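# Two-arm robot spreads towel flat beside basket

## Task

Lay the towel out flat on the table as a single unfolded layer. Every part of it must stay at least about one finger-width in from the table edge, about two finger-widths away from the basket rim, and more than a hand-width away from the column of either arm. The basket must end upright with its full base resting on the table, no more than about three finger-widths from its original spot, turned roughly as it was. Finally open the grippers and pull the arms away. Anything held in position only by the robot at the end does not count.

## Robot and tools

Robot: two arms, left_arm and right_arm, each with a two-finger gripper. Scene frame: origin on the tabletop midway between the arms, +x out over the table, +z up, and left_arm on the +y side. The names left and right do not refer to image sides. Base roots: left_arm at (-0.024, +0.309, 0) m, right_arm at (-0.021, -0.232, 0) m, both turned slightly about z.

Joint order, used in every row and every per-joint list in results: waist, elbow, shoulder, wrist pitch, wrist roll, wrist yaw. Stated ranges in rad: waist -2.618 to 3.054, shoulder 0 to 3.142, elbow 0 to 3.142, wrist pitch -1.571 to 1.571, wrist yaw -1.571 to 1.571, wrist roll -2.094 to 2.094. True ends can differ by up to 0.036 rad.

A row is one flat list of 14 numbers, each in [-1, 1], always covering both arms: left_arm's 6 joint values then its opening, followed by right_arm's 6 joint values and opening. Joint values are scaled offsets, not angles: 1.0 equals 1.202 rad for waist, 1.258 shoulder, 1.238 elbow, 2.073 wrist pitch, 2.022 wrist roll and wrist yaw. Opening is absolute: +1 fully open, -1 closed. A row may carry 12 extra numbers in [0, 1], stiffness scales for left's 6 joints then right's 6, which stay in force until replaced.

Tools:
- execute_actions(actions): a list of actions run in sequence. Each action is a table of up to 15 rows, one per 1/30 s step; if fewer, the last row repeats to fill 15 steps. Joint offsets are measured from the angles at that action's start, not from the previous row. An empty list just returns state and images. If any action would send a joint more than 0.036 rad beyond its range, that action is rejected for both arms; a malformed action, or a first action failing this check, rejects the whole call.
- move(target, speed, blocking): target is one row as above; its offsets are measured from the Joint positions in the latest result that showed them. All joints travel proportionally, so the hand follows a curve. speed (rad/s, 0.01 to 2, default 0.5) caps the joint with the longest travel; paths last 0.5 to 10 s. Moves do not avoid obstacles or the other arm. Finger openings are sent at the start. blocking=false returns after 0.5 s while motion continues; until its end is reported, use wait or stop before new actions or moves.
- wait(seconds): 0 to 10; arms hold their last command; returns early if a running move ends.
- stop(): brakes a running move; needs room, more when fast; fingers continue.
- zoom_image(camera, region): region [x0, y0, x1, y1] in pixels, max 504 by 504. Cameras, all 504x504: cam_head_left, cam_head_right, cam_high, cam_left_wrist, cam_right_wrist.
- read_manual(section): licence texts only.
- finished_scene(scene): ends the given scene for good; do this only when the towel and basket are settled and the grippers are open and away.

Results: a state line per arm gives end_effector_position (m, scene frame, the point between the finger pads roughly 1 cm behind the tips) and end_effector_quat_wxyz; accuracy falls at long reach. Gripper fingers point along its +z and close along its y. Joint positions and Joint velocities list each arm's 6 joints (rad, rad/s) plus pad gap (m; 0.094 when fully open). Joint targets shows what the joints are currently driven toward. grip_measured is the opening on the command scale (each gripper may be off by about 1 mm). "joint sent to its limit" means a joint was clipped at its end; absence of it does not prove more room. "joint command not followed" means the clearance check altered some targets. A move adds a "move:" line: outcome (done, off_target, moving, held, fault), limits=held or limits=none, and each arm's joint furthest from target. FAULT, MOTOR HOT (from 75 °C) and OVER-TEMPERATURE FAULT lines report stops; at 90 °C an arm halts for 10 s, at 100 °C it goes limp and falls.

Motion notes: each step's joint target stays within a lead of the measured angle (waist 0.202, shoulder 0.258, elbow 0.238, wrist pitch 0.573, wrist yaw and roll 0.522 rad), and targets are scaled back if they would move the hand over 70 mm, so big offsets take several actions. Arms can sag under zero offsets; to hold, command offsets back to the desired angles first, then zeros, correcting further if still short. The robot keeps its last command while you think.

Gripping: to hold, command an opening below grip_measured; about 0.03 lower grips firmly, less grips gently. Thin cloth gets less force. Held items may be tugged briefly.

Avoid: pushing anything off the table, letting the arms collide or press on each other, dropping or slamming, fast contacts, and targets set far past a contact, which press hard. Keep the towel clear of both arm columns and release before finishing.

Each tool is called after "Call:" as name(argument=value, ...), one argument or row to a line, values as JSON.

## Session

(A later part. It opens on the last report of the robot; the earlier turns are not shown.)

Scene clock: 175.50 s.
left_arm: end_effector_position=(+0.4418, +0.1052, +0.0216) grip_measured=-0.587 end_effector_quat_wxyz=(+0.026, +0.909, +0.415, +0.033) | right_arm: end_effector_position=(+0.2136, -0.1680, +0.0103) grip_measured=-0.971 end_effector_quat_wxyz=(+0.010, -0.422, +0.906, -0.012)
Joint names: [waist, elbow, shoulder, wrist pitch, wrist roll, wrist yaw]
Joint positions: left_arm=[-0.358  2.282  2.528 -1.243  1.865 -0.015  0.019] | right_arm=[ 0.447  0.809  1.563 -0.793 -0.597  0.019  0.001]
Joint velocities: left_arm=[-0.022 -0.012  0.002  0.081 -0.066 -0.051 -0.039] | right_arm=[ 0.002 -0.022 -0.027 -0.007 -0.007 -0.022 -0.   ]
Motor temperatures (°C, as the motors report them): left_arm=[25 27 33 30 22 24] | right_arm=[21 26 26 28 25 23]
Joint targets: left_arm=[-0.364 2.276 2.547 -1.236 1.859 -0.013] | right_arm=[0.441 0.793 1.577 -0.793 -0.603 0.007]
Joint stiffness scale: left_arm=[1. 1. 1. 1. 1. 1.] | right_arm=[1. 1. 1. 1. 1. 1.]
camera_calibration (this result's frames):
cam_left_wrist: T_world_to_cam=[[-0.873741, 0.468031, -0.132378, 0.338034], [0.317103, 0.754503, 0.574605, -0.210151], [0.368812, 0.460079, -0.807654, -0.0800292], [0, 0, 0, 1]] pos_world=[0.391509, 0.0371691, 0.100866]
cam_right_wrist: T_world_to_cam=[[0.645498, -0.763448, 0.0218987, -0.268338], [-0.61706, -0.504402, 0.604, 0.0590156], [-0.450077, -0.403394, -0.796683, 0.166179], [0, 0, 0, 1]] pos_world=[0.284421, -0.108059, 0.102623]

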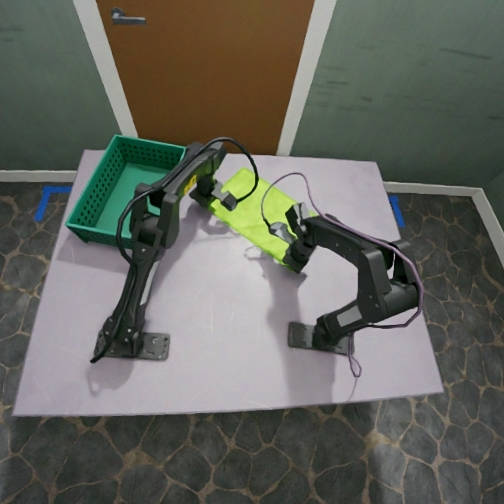

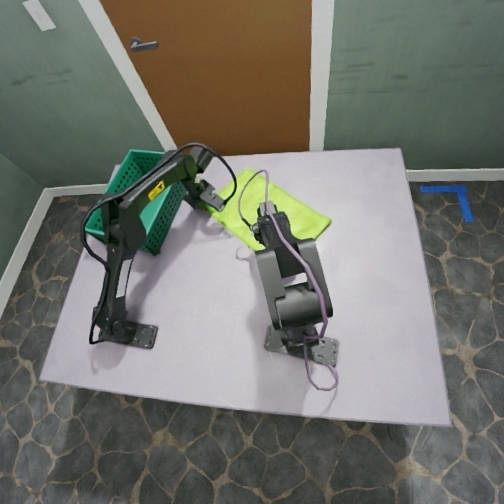

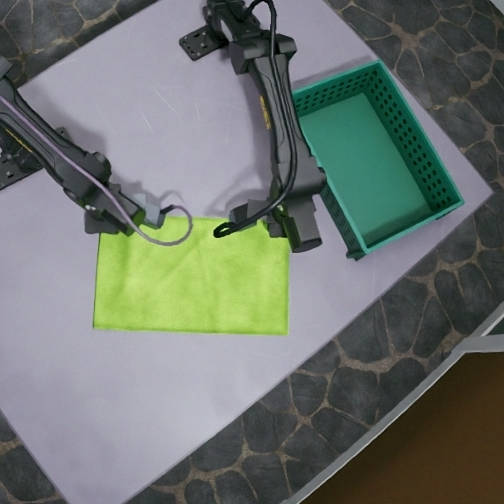

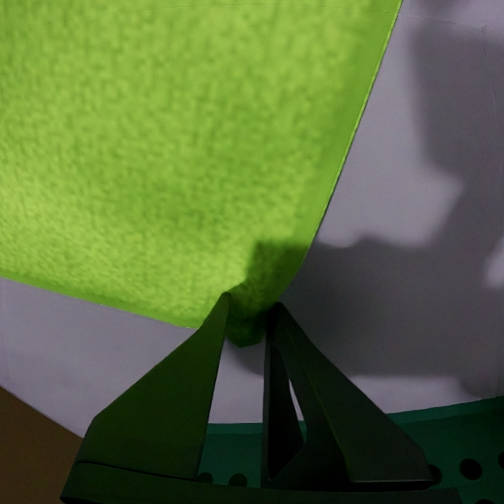

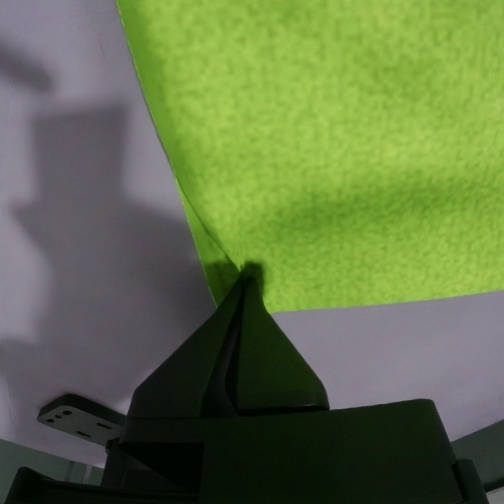

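Now it's catching the edge. Finish closing.

Call:
execute_actions(
  actions=[
    [[-0.005,-0.005,0.015,0.003,-0.003,0,-0.64,-0.005,-0.013,0.011,0,-0.003,-0.006,-1],[-0.005,-0.005,0.015,0.003,-0.003,0,-0.67,-0.005,-0.013,0.011,0,-0.003,-0.006,-1],[-0.005,-0.005,0.015,0.003,-0.003,0,-0.70,-0.005,-0.013,0.011,0,-0.003,-0.006,-1],[-0.005,-0.005,0.015,0.003,-0.003,0,-0.73,-0.005,-0.013,0.011,0,-0.003,-0.006,-1],[-0.005,-0.005,0.015,0.003,-0.003,0,-0.76,-0.005,-0.013,0.011,0,-0.003,-0.006,-1],[-0.005,-0.005,0.015,0.003,-0.003,0,-0.79,-0.005,-0.013,0.011,0,-0.003,-0.006,-1],[-0.005,-0.005,0.015,0.003,-0.003,0,-0.82,-0.005,-0.013,0.011,0,-0.003,-0.006,-1],[-0.005,-0.005,0.015,0.003,-0.003,0,-0.85,-0.005,-0.013,0.011,0,-0.003,-0.006,-1],[-0.005,-0.005,0.015,0.003,-0.003,0,-0.88,-0.005,-0.013,0.011,0,-0.003,-0.006,-1],[-0.005,-0.005,0.015,0.003,-0.003,0,-0.91,-0.005,-0.013,0.011,0,-0.003,-0.006,-1],[-0.005,-0.005,0.015,0.003,-0.003,0,-0.95,-0.005,-0.013,0.011,0,-0.003,-0.006,-1],[-0.005,-0.005,0.015,0.003,-0.003,0,-1,-0.005,-0.013,0.011,0,-0.003,-0.006,-1]],
  ],
)

Scene clock: 186.93 s.
left_arm: end_effector_position=(+0.4456, +0.1036, +0.0219) grip_measured=-0.969 end_effector_quat_wxyz=(+0.032, +0.908, +0.415, +0.038) | right_arm: end_effector_position=(+0.2136, -0.1680, +0.0103) grip_measured=-0.971 end_effector_quat_wxyz=(+0.010, -0.422, +0.906, -0.012)
Joint names: [waist, elbow, shoulder, wrist pitch, wrist roll, wrist yaw]
Joint positions: left_arm=[-0.358  2.282  2.528 -1.226  1.865 -0.015  0.001] | right_arm=[ 0.447  0.809  1.563 -0.793 -0.597  0.019  0.001]
Joint velocities: left_arm=[-0.007 -0.002 -0.002 -0.022  0.007 -0.022 -0.   ] | right_arm=[ 0.007 -0.002 -0.002  0.007 -0.022 -0.007  0.   ]
Motor temperatures (°C, as the motors report them): left_arm=[25 27 33 30 22 24] | right_arm=[21 26 26 28 25 23]
Joint targets: left_arm=[-0.364 2.276 2.547 -1.236 1.859 -0.015] | right_arm=[0.441 0.793 1.577 -0.793 -0.603 0.007]
Joint stiffness scale: left_arm=[1. 1. 1. 1. 1. 1.] | right_arm=[1. 1. 1. 1. 1. 1.]
camera_calibration (this result's frames):
cam_left_wrist: T_world_to_cam=[[-0.871637, 0.467091, -0.148577, 0.341613], [0.3085, 0.758347, 0.574228, -0.206843], [0.380889, 0.454682, -0.805101, -0.0852177], [0, 0, 0, 1]] pos_world=[0.394032, 0.0360417, 0.100922]
cam_right_wrist: T_world_to_cam=[[0.645498, -0.763448, 0.0218987, -0.268338], [-0.61706, -0.504402, 0.604, 0.0590156], [-0.450077, -0.403394, -0.796683, 0.166179], [0, 0, 0, 1]] pos_world=[0.284421, -0.108059, 0.102623]

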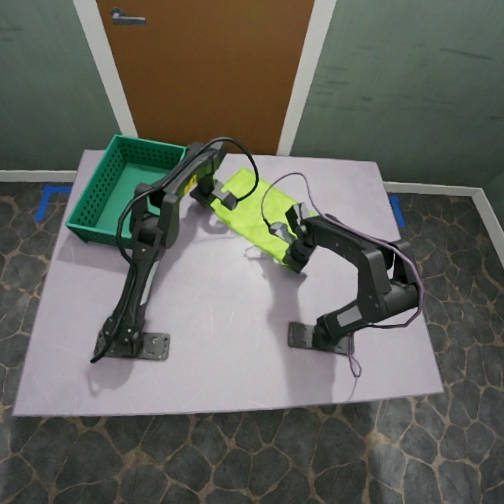

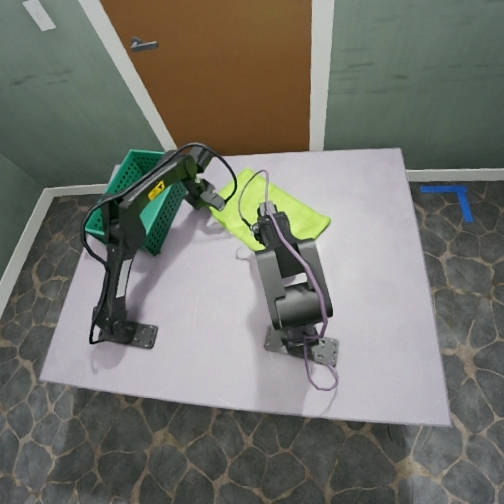

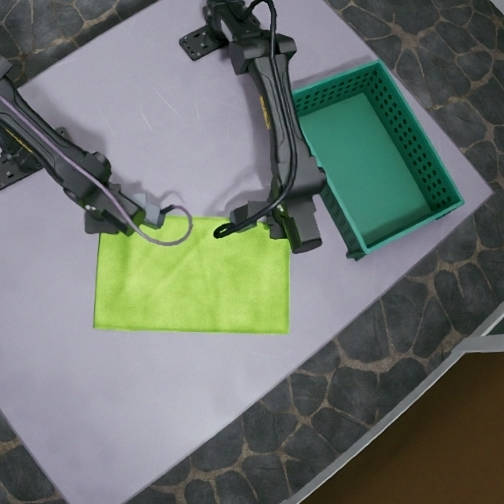

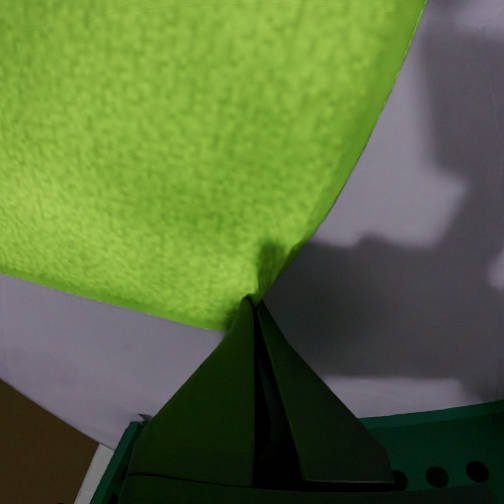

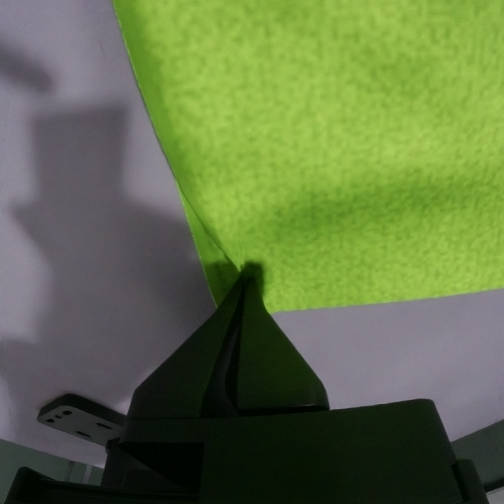

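Call:
move(
  target=[-0.0254,-0.039,-0.1638,0.023,-0.01,0,-1, -0.0616,0.252,-0.066,-0.1727,-0.036,0,-1],
  speed=0.2,
)

Scene clock: 208.13 s.
left_arm: end_effector_position=(+0.4505, +0.0900, +0.1018) grip_measured=-0.969 end_effector_quat_wxyz=(+0.099, +0.903, +0.407, +0.094) | right_arm: end_effector_position=(+0.2294, -0.1797, +0.0894) grip_measured=-0.971 end_effector_quat_wxyz=(+0.007, -0.424, +0.906, -0.012)
Joint names: [waist, elbow, shoulder, wrist pitch, wrist roll, wrist yaw]
Joint positions: left_arm=[-0.377  2.247  2.35  -1.194  1.856 -0.015  0.001] | right_arm=[ 0.386  1.09   1.507 -1.134 -0.661  0.019  0.001]
Joint velocities: left_arm=[ 0.002 -0.007 -0.007 -0.066 -0.007 -0.022  0.001] | right_arm=[-0.007 -0.017  0.002 -0.066  0.007 -0.007  0.   ]
Motor temperatures (°C, as the motors report them): left_arm=[25 27 33 29 22 24] | right_arm=[21 26 26 27 25 23]
Joint targets: left_arm=[-0.388 2.234 2.322 -1.179 1.845 -0.015] | right_arm=[0.373 1.121 1.480 -1.151 -0.669 0.019]
Joint stiffness scale: left_arm=[1. 1. 1. 1. 1. 1.] | right_arm=[1. 1. 1. 1. 1. 1.]
move: off_target (left_arm, right_arm); limits=none; left_arm: farthest joint: the shoulder, 0.028 radians from its target (0.206 radians at the start); right_arm: farthest joint: the elbow, 0.031 radians from its target (0.312 radians at the start)
camera_calibration (this result's frames):
cam_left_wrist: T_world_to_cam=[[-0.829224, 0.459097, -0.318775, 0.363079], [0.226947, 0.797781, 0.558606, -0.209157], [0.510767, 0.390865, -0.76573, -0.0734234], [0, 0, 0, 1]] pos_world=[0.386044, 0.0288712, 0.176354]
cam_right_wrist: T_world_to_cam=[[0.648498, -0.760938, 0.020568, -0.289303], [-0.611925, -0.505052, 0.608663, 0.0134608], [-0.452767, -0.407303, -0.793163, 0.231155], [0, 0, 0, 1]] pos_world=[0.300509, -0.119193, 0.181101]

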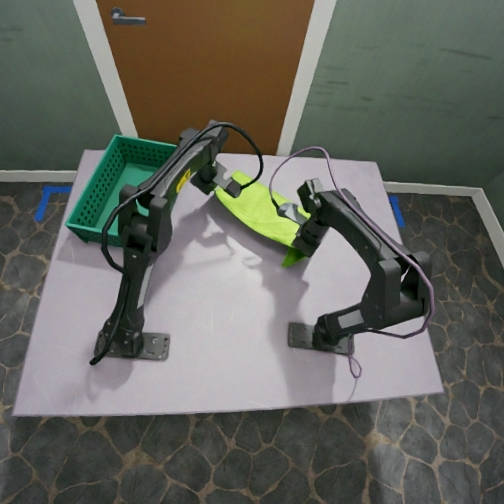

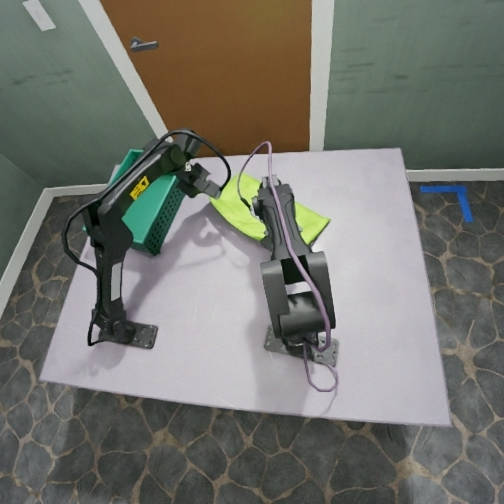

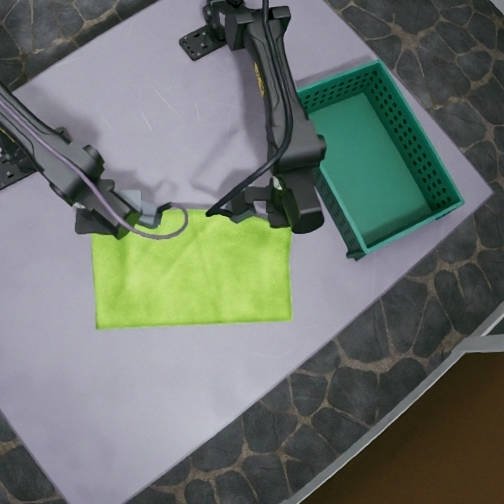

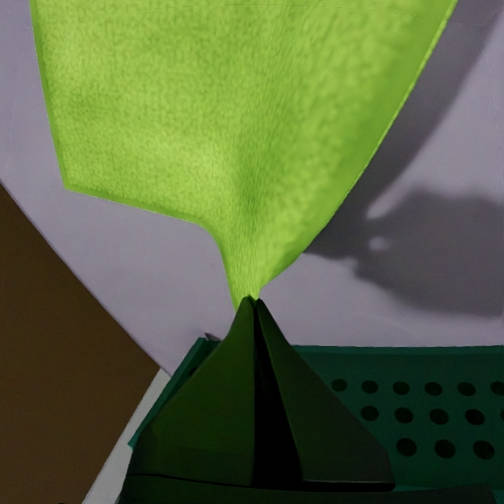

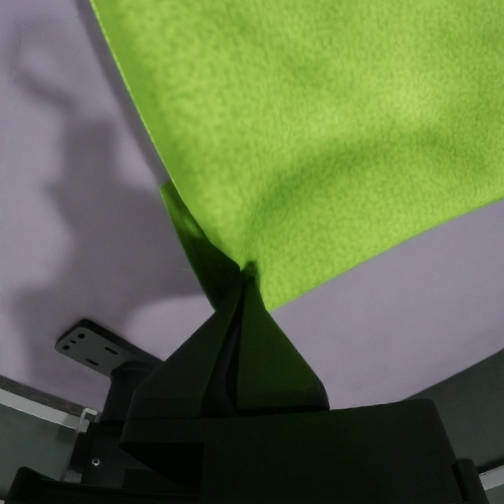

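Call:
move(
  target=[-0.2637,-0.265,-0.6105,-0.1187,-0.4975,0,-1, -0.332,0.4774,-0.174,-0.178,-0.5386,0,-1],
  speed=0.35,
)

Scene clock: 232.60 s.
left_arm: end_effector_position=(+0.2389, +0.0714, +0.2984) grip_measured=-0.969 end_effector_quat_wxyz=(+0.236, +0.699, +0.675, +0.021) | right_arm: end_effector_position=(+0.2381, -0.2792, +0.2853) grip_measured=-0.971 end_effector_quat_wxyz=(-0.112, +0.691, -0.692, +0.176)
Joint names: [waist, elbow, shoulder, wrist pitch, wrist roll, wrist yaw]
Joint positions: left_arm=[-0.684  1.933  1.601 -1.425  0.863 -0.015  0.001] | right_arm=[ 0.001  1.651  1.309 -1.492 -1.745  0.02   0.001]
Joint velocities: left_arm=[-0.012  0.007 -0.002 -0.095 -0.007  0.022  0.   ] | right_arm=[-0.027 -0.012 -0.007  0.037 -0.051 -0.007 -0.001]
Motor temperatures (°C, as the motors report them): left_arm=[25 26 34 30 22 24] | right_arm=[22 27 26 27 25 23]
Joint targets: left_arm=[-0.694 1.919 1.582 -1.440 0.851 -0.015] | right_arm=[-0.013 1.681 1.288 -1.504 -1.750 0.020]
Joint stiffness scale: left_arm=[1. 1. 1. 1. 1. 1.] | right_arm=[1. 1. 1. 1. 1. 1.]
move: off_target (right_arm); limits=none; left_arm: farthest joint: the shoulder, 0.019 radians from its target (0.768 radians at the start); right_arm: farthest joint: the elbow, 0.030 radians from its target (0.591 radians at the start)
camera_calibration (this result's frames):
cam_left_wrist: T_world_to_cam=[[-0.910512, -0.248393, -0.330559, 0.332228], [-0.322597, 0.926832, 0.192129, -0.0246969], [0.258649, 0.281574, -0.924022, 0.307756], [0, 0, 0, 1]] pos_world=[0.214929, 0.0187571, 0.398939]
cam_right_wrist: T_world_to_cam=[[0.902895, -0.151224, 0.402383, -0.373981], [-0.37896, -0.721872, 0.579042, -0.258374], [0.202904, -0.675301, -0.709083, 0.0950118], [0, 0, 0, 1]] pos_world=[0.220474, -0.178906, 0.367464]

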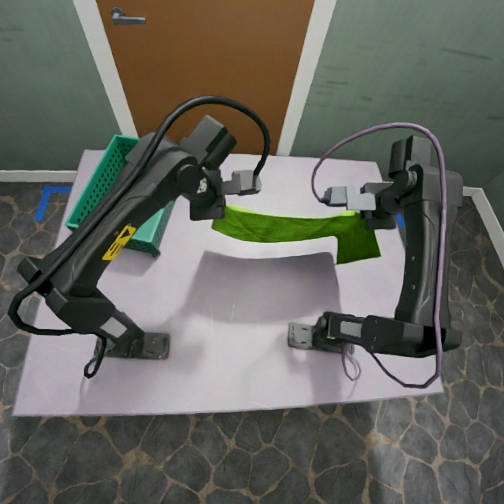

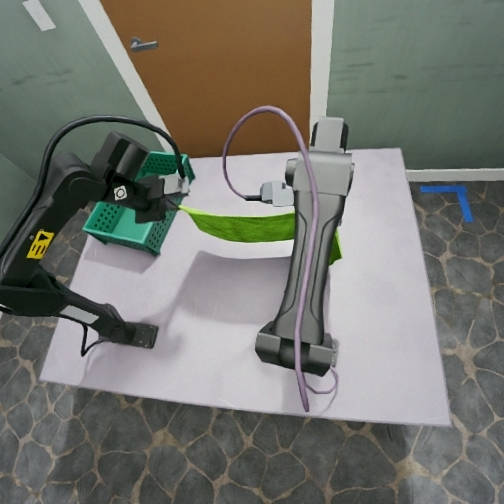

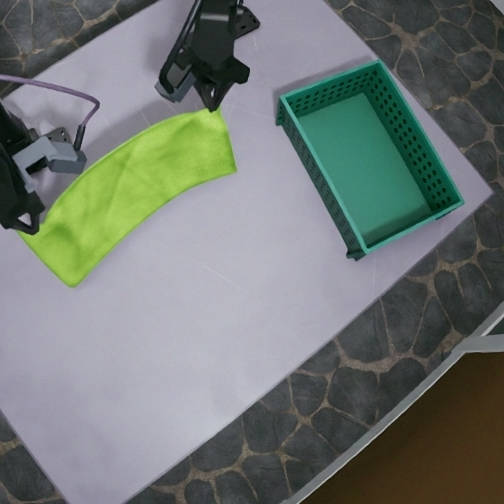

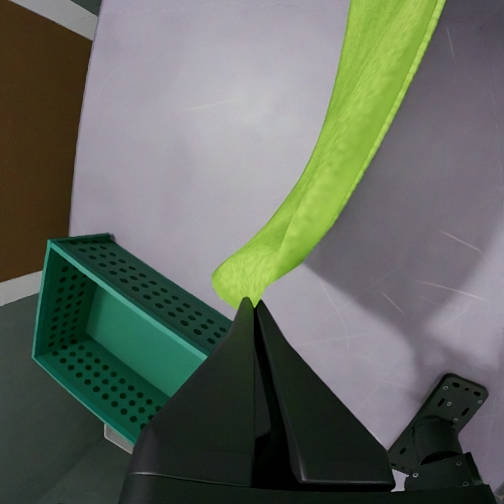

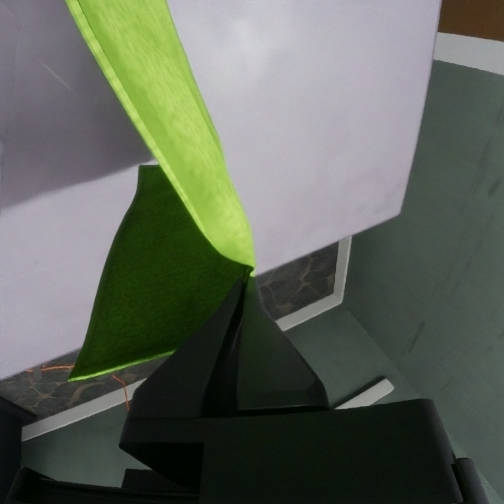

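Call:
move(
  target=[-0.1539,0.0897,0.1105,-0.0511,-0.1053,0,-1, -0.2263,-0.1038,-0.0408,-0.011,-0.163,0,-1],
  speed=0.3,
)

Scene clock: 263.93 s.
left_arm: end_effector_position=(+0.1992, +0.0212, +0.2655) grip_measured=-0.969 end_effector_quat_wxyz=(+0.161, +0.702, +0.694, -0.014) | right_arm: end_effector_position=(+0.2006, -0.3364, +0.2537) grip_measured=-0.971 end_effector_quat_wxyz=(-0.040, +0.720, -0.675, +0.153)
Joint names: [waist, elbow, shoulder, wrist pitch, wrist roll, wrist yaw]
Joint positions: left_arm=[-0.86   2.008  1.742 -1.514  0.662 -0.015  0.001] | right_arm=[-0.258  1.531  1.284 -1.501 -2.069  0.02   0.001]
Joint velocities: left_arm=[-0.002 -0.007 -0.007 -0.037 -0.037  0.007  0.001] | right_arm=[-0.002  0.002 -0.017  0.022 -0.066 -0.007 -0.001]
Motor temperatures (°C, as the motors report them): left_arm=[25 26 32 30 22 24] | right_arm=[22 27 26 28 25 23]
Joint targets: left_arm=[-0.868 2.044 1.740 -1.531 0.650 -0.015] | right_arm=[-0.272 1.522 1.258 -1.515 -2.075 0.020]
Joint stiffness scale: left_arm=[1. 1. 1. 1. 1. 1.] | right_arm=[1. 1. 1. 1. 1. 1.]
move: off_target (left_arm, right_arm); limits=none; left_arm: farthest joint: the elbow, 0.036 radians from its target (0.111 radians at the start); right_arm: farthest joint: the shoulder, 0.026 radians from its target (0.052 radians at the start)
camera_calibration (this result's frames):
cam_left_wrist: T_world_to_cam=[[-0.950106, -0.242328, -0.196409, 0.244944], [-0.293018, 0.909267, 0.295591, -0.017605], [0.106959, 0.338394, -0.934906, 0.333698], [0, 0, 0, 1]] pos_world=[0.191872, -0.0375571, 0.36529]
cam_right_wrist: T_world_to_cam=[[0.955543, -0.0838111, 0.28269, -0.293612], [-0.261028, -0.686321, 0.678843, -0.332607], [0.137122, -0.722453, -0.677686, 0.0309463], [0, 0, 0, 1]] pos_world=[0.189495, -0.230526, 0.329761]

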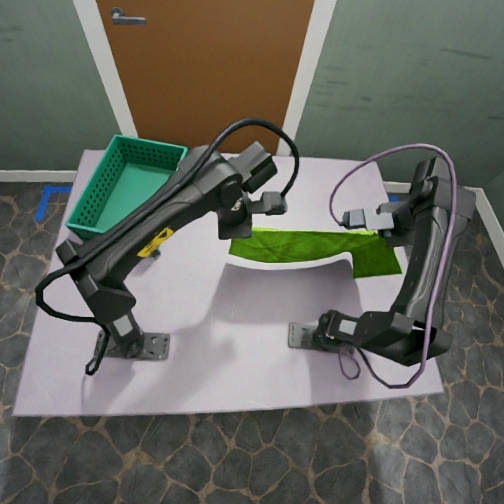

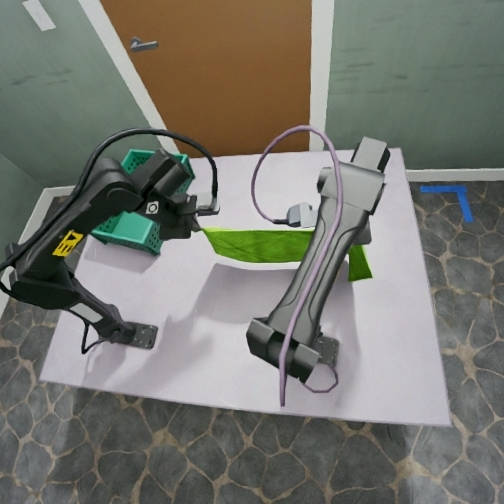

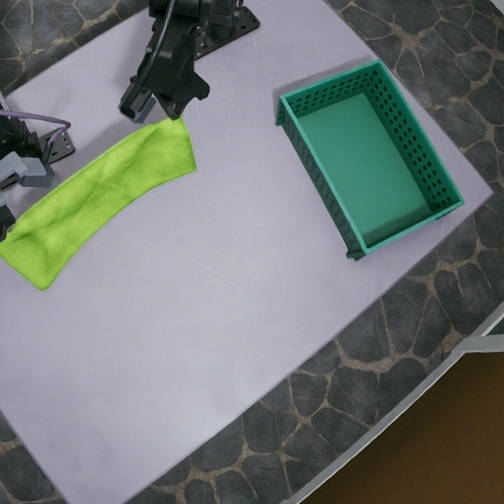

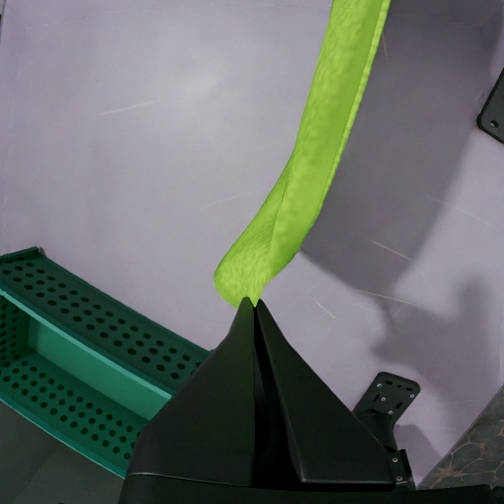

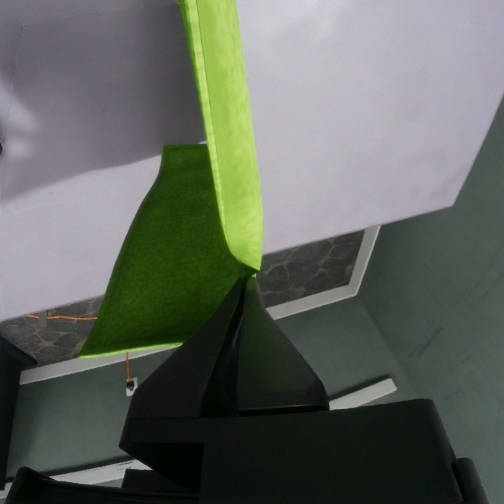

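Call:
execute_actions(
  actions=[],
)

Scene clock: 295.17 s.
left_arm: end_effector_position=(+0.1992, +0.0212, +0.2655) grip_measured=-0.969 end_effector_quat_wxyz=(+0.161, +0.702, +0.694, -0.014) | right_arm: end_effector_position=(+0.2006, -0.3364, +0.2537) grip_measured=-0.971 end_effector_quat_wxyz=(-0.040, +0.721, -0.675, +0.153)
Joint names: [waist, elbow, shoulder, wrist pitch, wrist roll, wrist yaw]
Joint positions: left_arm=[-0.86   2.008  1.742 -1.514  0.661 -0.015  0.001] | right_arm=[-0.258  1.531  1.284 -1.501 -2.069  0.02   0.001]
Joint velocities: left_arm=[ 0.007  0.002 -0.007 -0.007 -0.037  0.007 -0.   ] | right_arm=[-0.007 -0.007  0.002  0.037  0.007 -0.022 -0.   ]
Motor temperatures (°C, as the motors report them): left_arm=[25 28 31 30 22 24] | right_arm=[22 26 26 28 25 23]
Joint targets: left_arm=[-0.868 2.044 1.740 -1.531 0.650 -0.015] | right_arm=[-0.272 1.522 1.258 -1.515 -2.075 0.020]
Joint stiffness scale: left_arm=[1. 1. 1. 1. 1. 1.] | right_arm=[1. 1. 1. 1. 1. 1.]
camera_calibration (this result's frames):
cam_left_wrist: T_world_to_cam=[[-0.950036, -0.242687, -0.196302, 0.244909], [-0.293319, 0.909184, 0.295547, -0.0175317], [0.106749, 0.33836, -0.934942, 0.333751], [0, 0, 0, 1]] pos_world=[0.191903, -0.037552, 0.365295]
cam_right_wrist: T_world_to_cam=[[0.955589, -0.0834352, 0.282645, -0.293483], [-0.260741, -0.686345, 0.678929, -0.332695], [0.137346, -0.722474, -0.677619, 0.0308771], [0, 0, 0, 1]] pos_world=[0.189461, -0.230522, 0.329751]

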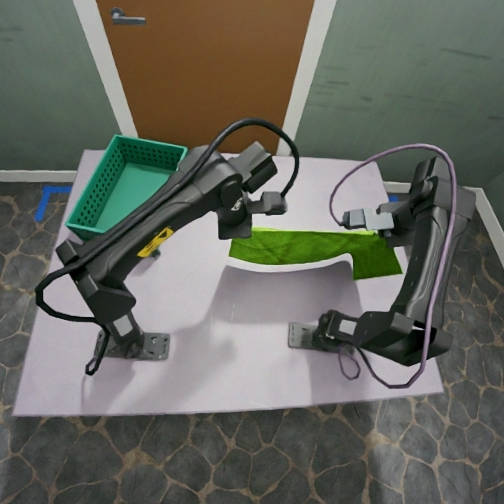

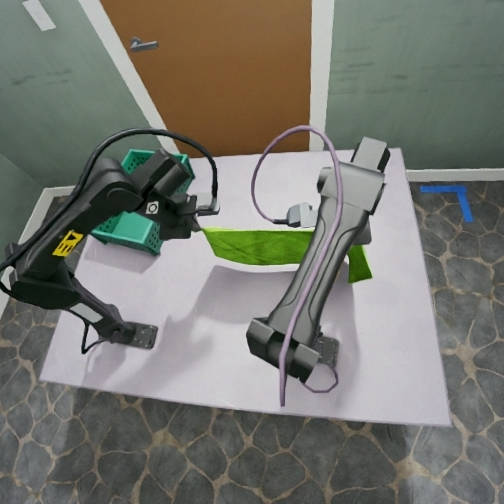

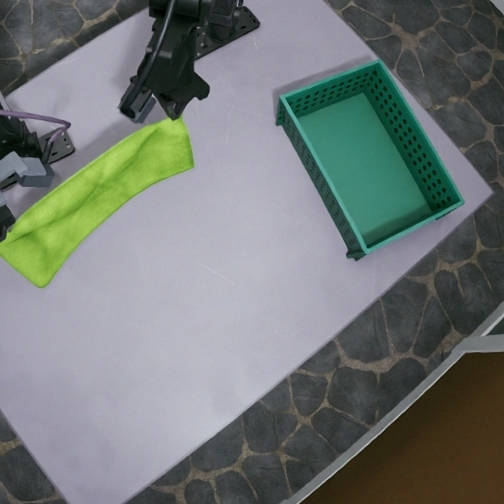

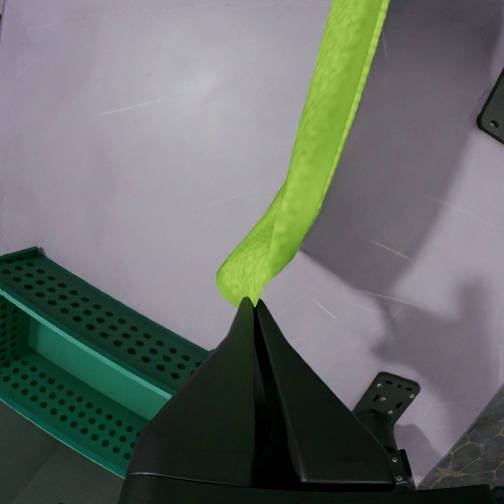

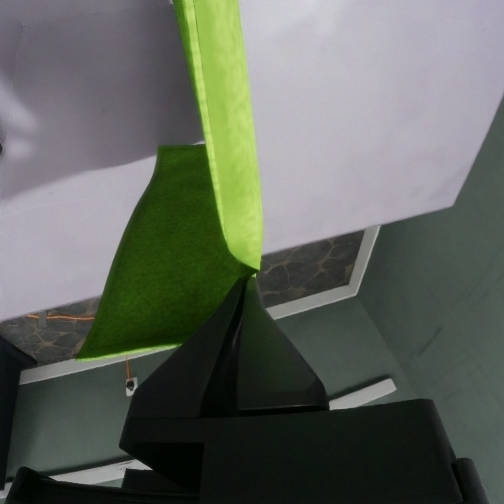

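Call:
move(
  target=[0.2745,0.033,0.227,0.069,0.156,0,-1,0.2446,0.162,0.4316,0.066,0,0,-1],
  speed=0.6,
)

Scene clock: 317.63 s.
left_arm: end_effector_position=(+0.3302, +0.0734, +0.1624) grip_measured=-0.969 end_effector_quat_wxyz=(+0.077, +0.702, +0.708, +0.022) | right_arm: end_effector_position=(+0.3306, -0.2846, +0.1500) grip_measured=-0.971 end_effector_quat_wxyz=(-0.004, +0.821, -0.570, +0.031)
Joint names: [waist, elbow, shoulder, wrist pitch, wrist roll, wrist yaw]
Joint positions: left_arm=[-0.534  2.016  2.041 -1.387  0.967 -0.015  0.001] | right_arm=[ 0.031  1.7    1.841 -1.371 -2.069  0.022  0.001]
Joint velocities: left_arm=[ 0.002 -0.007  0.007  0.007 -0.037  0.051  0.   ] | right_arm=[ 0.007  0.002  0.007 -0.095  0.022 -0.051  0.   ]
Motor temperatures (°C, as the motors report them): left_arm=[25 28 31 30 22 24] | right_arm=[22 26 26 27 25 23]
Joint targets: left_arm=[-0.530 2.049 2.027 -1.371 0.977 -0.015] | right_arm=[0.036 1.731 1.827 -1.365 -2.069 0.020]
Joint stiffness scale: left_arm=[1. 1. 1. 1. 1. 1.] | right_arm=[1. 1. 1. 1. 1. 1.]
move: off_target (left_arm, right_arm); limits=none; left_arm: farthest joint: the elbow, 0.033 radians from its target (0.041 radians at the start); right_arm: farthest joint: the elbow, 0.032 radians from its target (0.201 radians at the start)
camera_calibration (this result's frames):
cam_left_wrist: T_world_to_cam=[[-0.956334, -0.238568, -0.168848, 0.35904], [-0.290644, 0.837193, 0.463286, -0.0189734], [0.030833, 0.492131, -0.869975, 0.208858], [0, 0, 0, 1]] pos_world=[0.331408, -0.00124544, 0.251114]
cam_right_wrist: T_world_to_cam=[[0.981496, 0.186556, 0.0431615, -0.279866], [0.115188, -0.755288, 0.645191, -0.331671], [0.152964, -0.628281, -0.762801, 0.0146027], [0, 0, 0, 1]] pos_world=[0.310659, -0.189122, 0.23721]

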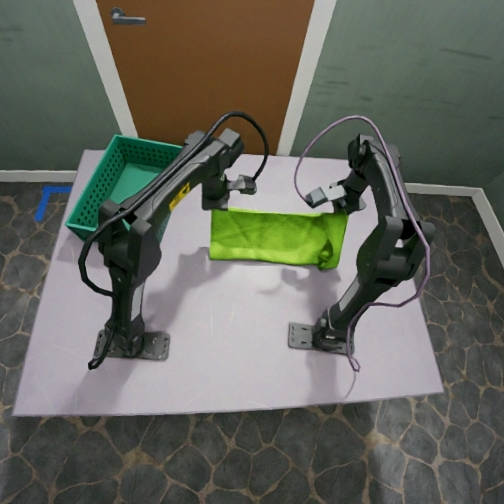

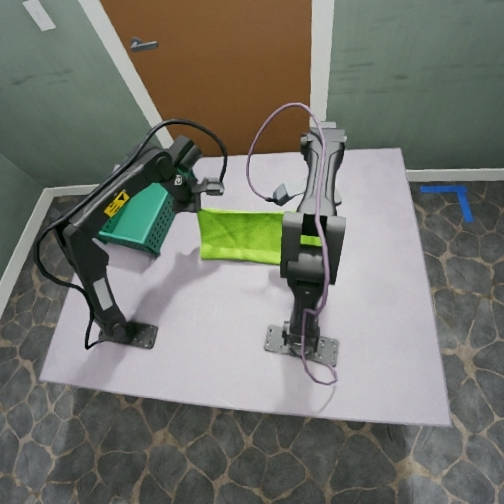

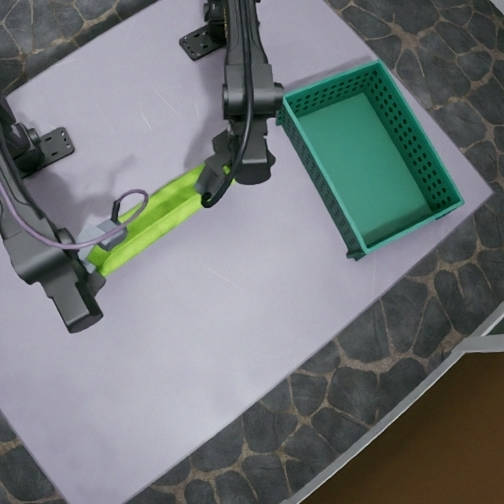

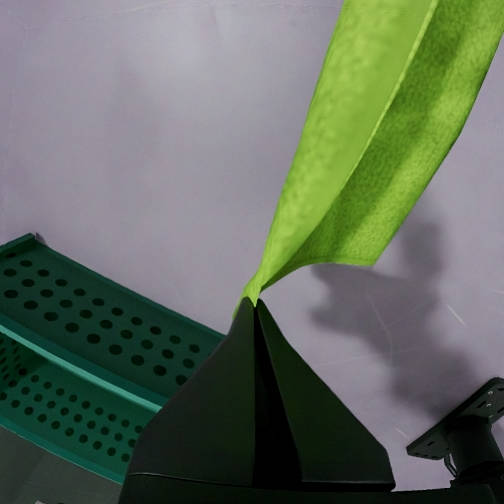

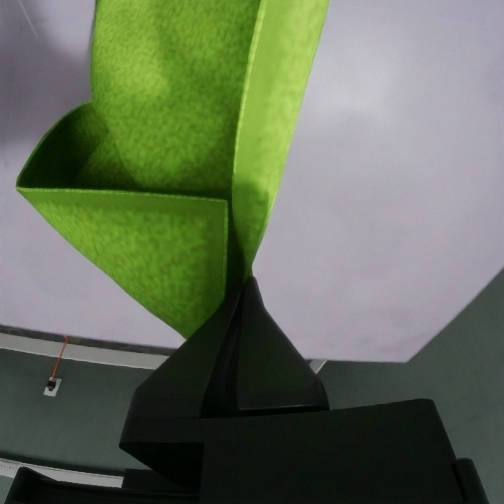

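Call:
move(
  target=[0.152,0.226,0.35,0.1616,0.10,0,-1,0.0715,0.378,0.4587,0.1085,0.203,0,-1],
  speed=0.45,
)

Scene clock: 350.83 s.
left_arm: end_effector_position=(+0.4772, +0.0887, +0.0388) grip_measured=-0.969 end_effector_quat_wxyz=(+0.120, +0.704, +0.698, +0.054) | right_arm: end_effector_position=(+0.4764, -0.2666, +0.0282) grip_measured=-0.971 end_effector_quat_wxyz=(-0.027, +0.718, -0.694, +0.049)
Joint names: [waist, elbow, shoulder, wrist pitch, wrist roll, wrist yaw]
Joint positions: left_arm=[-0.359  2.258  2.494 -1.071  1.16  -0.015  0.001] | right_arm=[ 0.108  2.13   2.432 -1.16  -1.669  0.022  0.001]
Joint velocities: left_arm=[-0.017  0.002 -0.017 -0.022 -0.037  0.022 -0.   ] | right_arm=[-0.007 -0.002  0.017 -0.066  0.007 -0.007 -0.   ]
Motor temperatures (°C, as the motors report them): left_arm=[25 28 33 29 22 24] | right_arm=[22 27 28 27 25 23]
Joint targets: left_arm=[-0.351 2.296 2.482 -1.052 1.169 -0.015] | right_arm=[0.117 2.168 2.418 -1.146 -1.659 0.022]
Joint stiffness scale: left_arm=[1. 1. 1. 1. 1. 1.] | right_arm=[1. 1. 1. 1. 1. 1.]
move: off_target (left_arm, right_arm); limits=none; left_arm: farthest joint: the elbow, 0.038 radians from its target (0.280 radians at the start); right_arm: farthest joint: the elbow, 0.038 radians from its target (0.468 radians at the start)
camera_calibration (this result's frames):
cam_left_wrist: T_world_to_cam=[[-0.936055, -0.228448, -0.267604, 0.475723], [-0.326455, 0.8476, 0.418332, 0.0860848], [0.131254, 0.478942, -0.867978, 0.0424681], [0, 0, 0, 1]] pos_world=[0.467832, 0.0153726, 0.128155]
cam_right_wrist: T_world_to_cam=[[0.985366, -0.134721, 0.104426, -0.510239], [-0.170403, -0.763615, 0.62278, -0.121752], [-0.00416038, -0.631461, -0.775397, -0.0149629], [0, 0, 0, 1]] pos_world=[0.481963, -0.17116, 0.117505]

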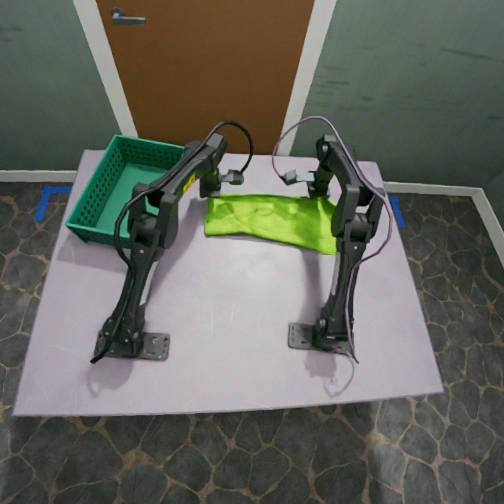

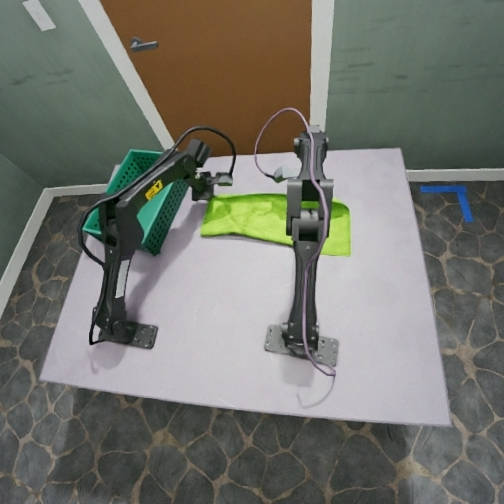

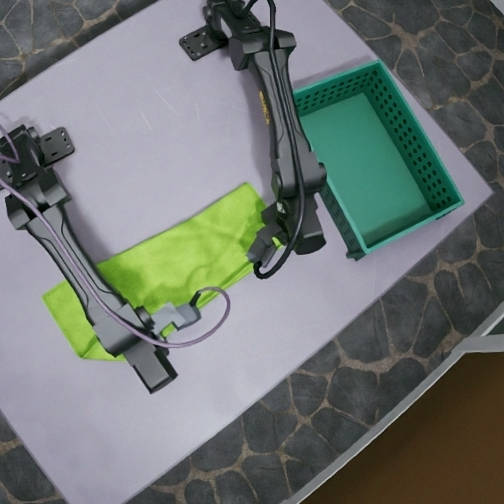

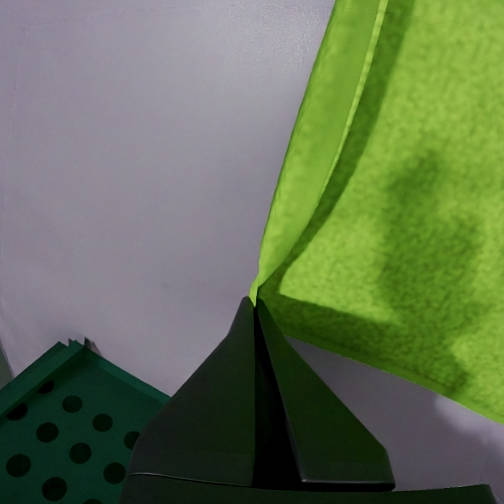

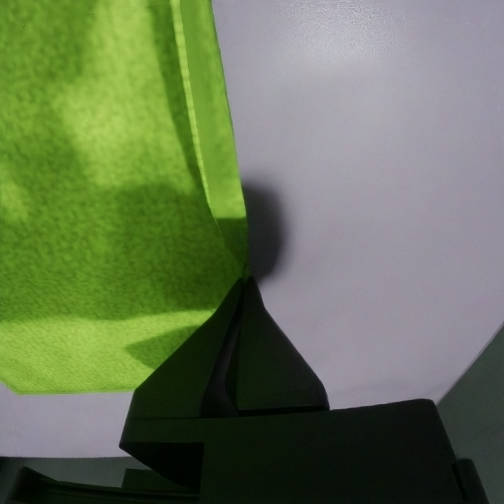

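Call:
zoom_image(
  camera="cam_head_left",
  region=[180, 160, 360, 280],
)

Call:
zoom_image(
  camera="cam_high",
  region=[20, 160, 340, 400],
)

Region (180, 160, 360, 280) of cam_head_left's 504x504 image, scaled by 2.800, with more detail than that image has.

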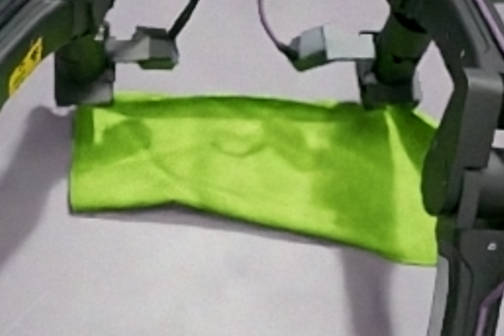

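Region (20, 160, 340, 400) of cam_high's 504x504 image, scaled by 1.575, with more detail than that image has; it fills the top 378 rows of this view, and the rest is white.

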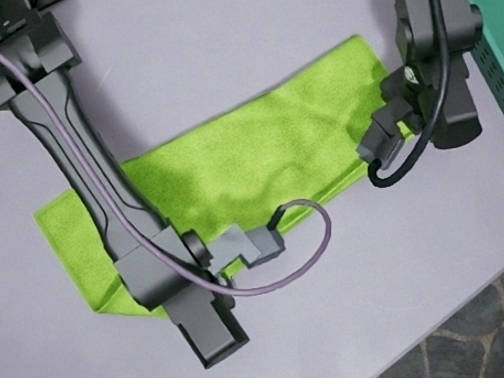

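Call:
move(
  target=[-0.2696,0.036,-0.4626,-0.229,-0.304,0,-1,-0.0175,-0.094,-0.244,-0.1095,-0.144,0,-1],
  speed=0.5,
)

Scene clock: 445.67 s.
left_arm: end_effector_position=(+0.2865, +0.0314, +0.2789) grip_measured=-0.969 end_effector_quat_wxyz=(+0.198, +0.591, +0.782, -0.009) | right_arm: end_effector_position=(+0.4108, -0.2665, +0.1214) grip_measured=-0.971 end_effector_quat_wxyz=(-0.009, +0.807, -0.589, +0.039)
Joint names: [waist, elbow, shoulder, wrist pitch, wrist roll, wrist yaw]
Joint positions: left_arm=[-0.678  2.278  1.923 -1.526  0.557 -0.019  0.001] | right_arm=[ 0.1    2.026  2.149 -1.372 -1.953  0.027  0.001]
Joint velocities: left_arm=[-0.007  0.002 -0.002 -0.022 -0.081  0.007 -0.001] | right_arm=[-0.007  0.002 -0.012 -0.095  0.007 -0.022  0.002]
Motor temperatures (°C, as the motors report them): left_arm=[25 29 35 30 22 24] | right_arm=[22 28 32 27 25 23]
Joint targets: left_arm=[-0.683 2.302 1.912 -1.546 0.545 -0.015] | right_arm=[0.087 2.014 2.125 -1.387 -1.960 0.022]
Joint stiffness scale: left_arm=[1. 1. 1. 1. 1. 1.] | right_arm=[1. 1. 1. 1. 1. 1.]
move: off_target (left_arm, right_arm); limits=none; left_arm: farthest joint: the elbow, 0.025 radians from its target (0.045 radians at the start); right_arm: farthest joint: the shoulder, 0.024 radians from its target (0.307 radians at the start)
camera_calibration (this result's frames):
cam_left_wrist: T_world_to_cam=[[-0.838145, -0.510802, -0.191296, 0.30789], [-0.543518, 0.811603, 0.214217, 0.092278], [0.0458335, 0.283518, -0.957871, 0.359043], [0, 0, 0, 1]] pos_world=[0.291755, -0.0194172, 0.383048]
cam_right_wrist: T_world_to_cam=[[0.988124, 0.140256, 0.0627642, -0.378158], [0.0668298, -0.760079, 0.646385, -0.290333], [0.138365, -0.634514, -0.760426, -0.00406459], [0, 0, 0, 1]] pos_world=[0.393632, -0.170216, 0.208311]

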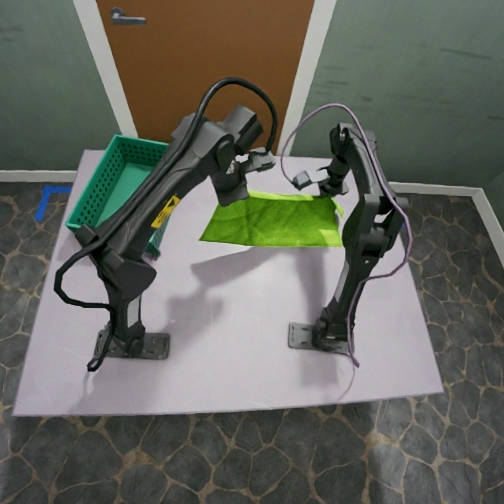

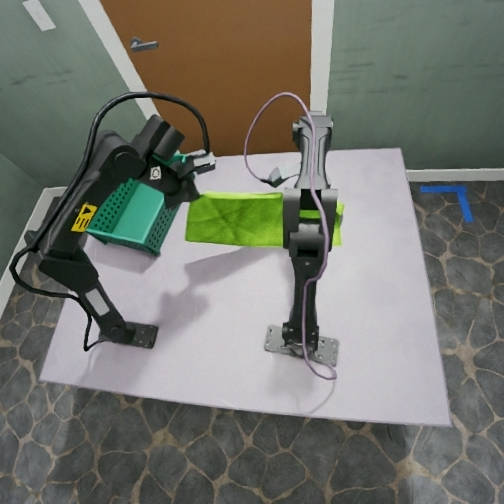

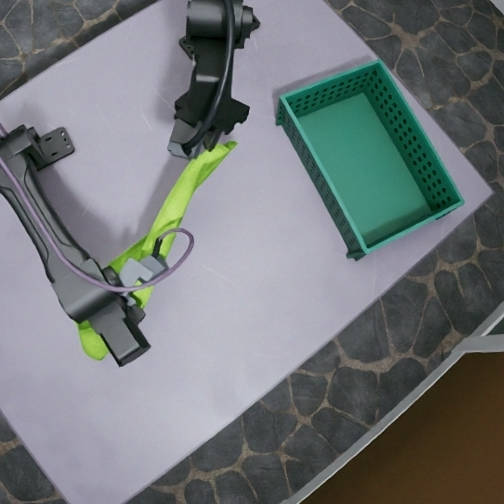

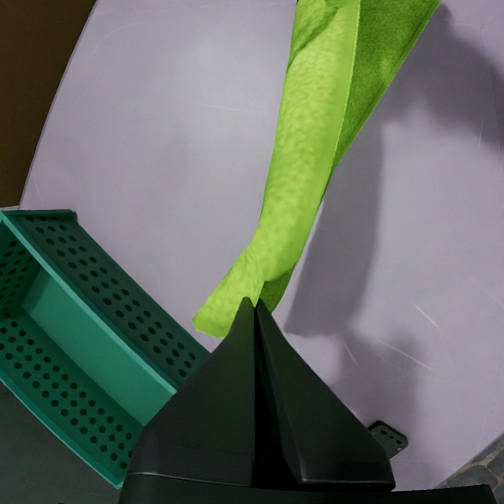

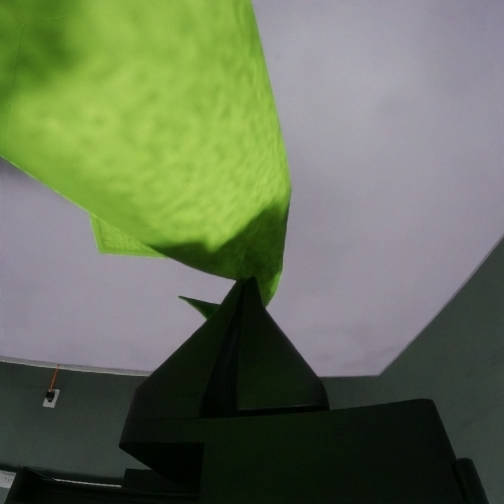

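Call:
zoom_image(
  camera="cam_head_left",
  region=[180, 160, 360, 280],
)

Call:
zoom_image(
  camera="cam_head_right",
  region=[170, 160, 360, 280],
)

Region (180, 160, 360, 280) of cam_head_left's 504x504 image, scaled by 2.800, with more detail than that image has.

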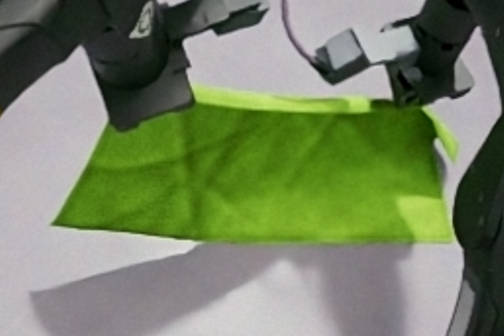

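Region (170, 160, 360, 280) of cam_head_right's 504x504 image, scaled by 2.653, with more detail than that image has; it fills the top 318 rows of this view, and the rest is white.

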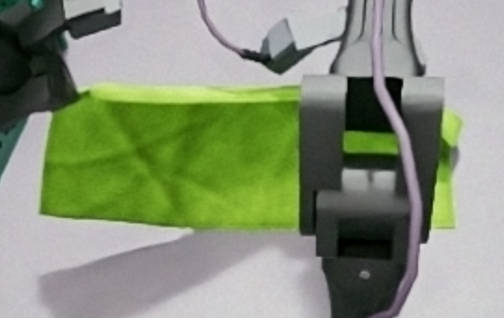

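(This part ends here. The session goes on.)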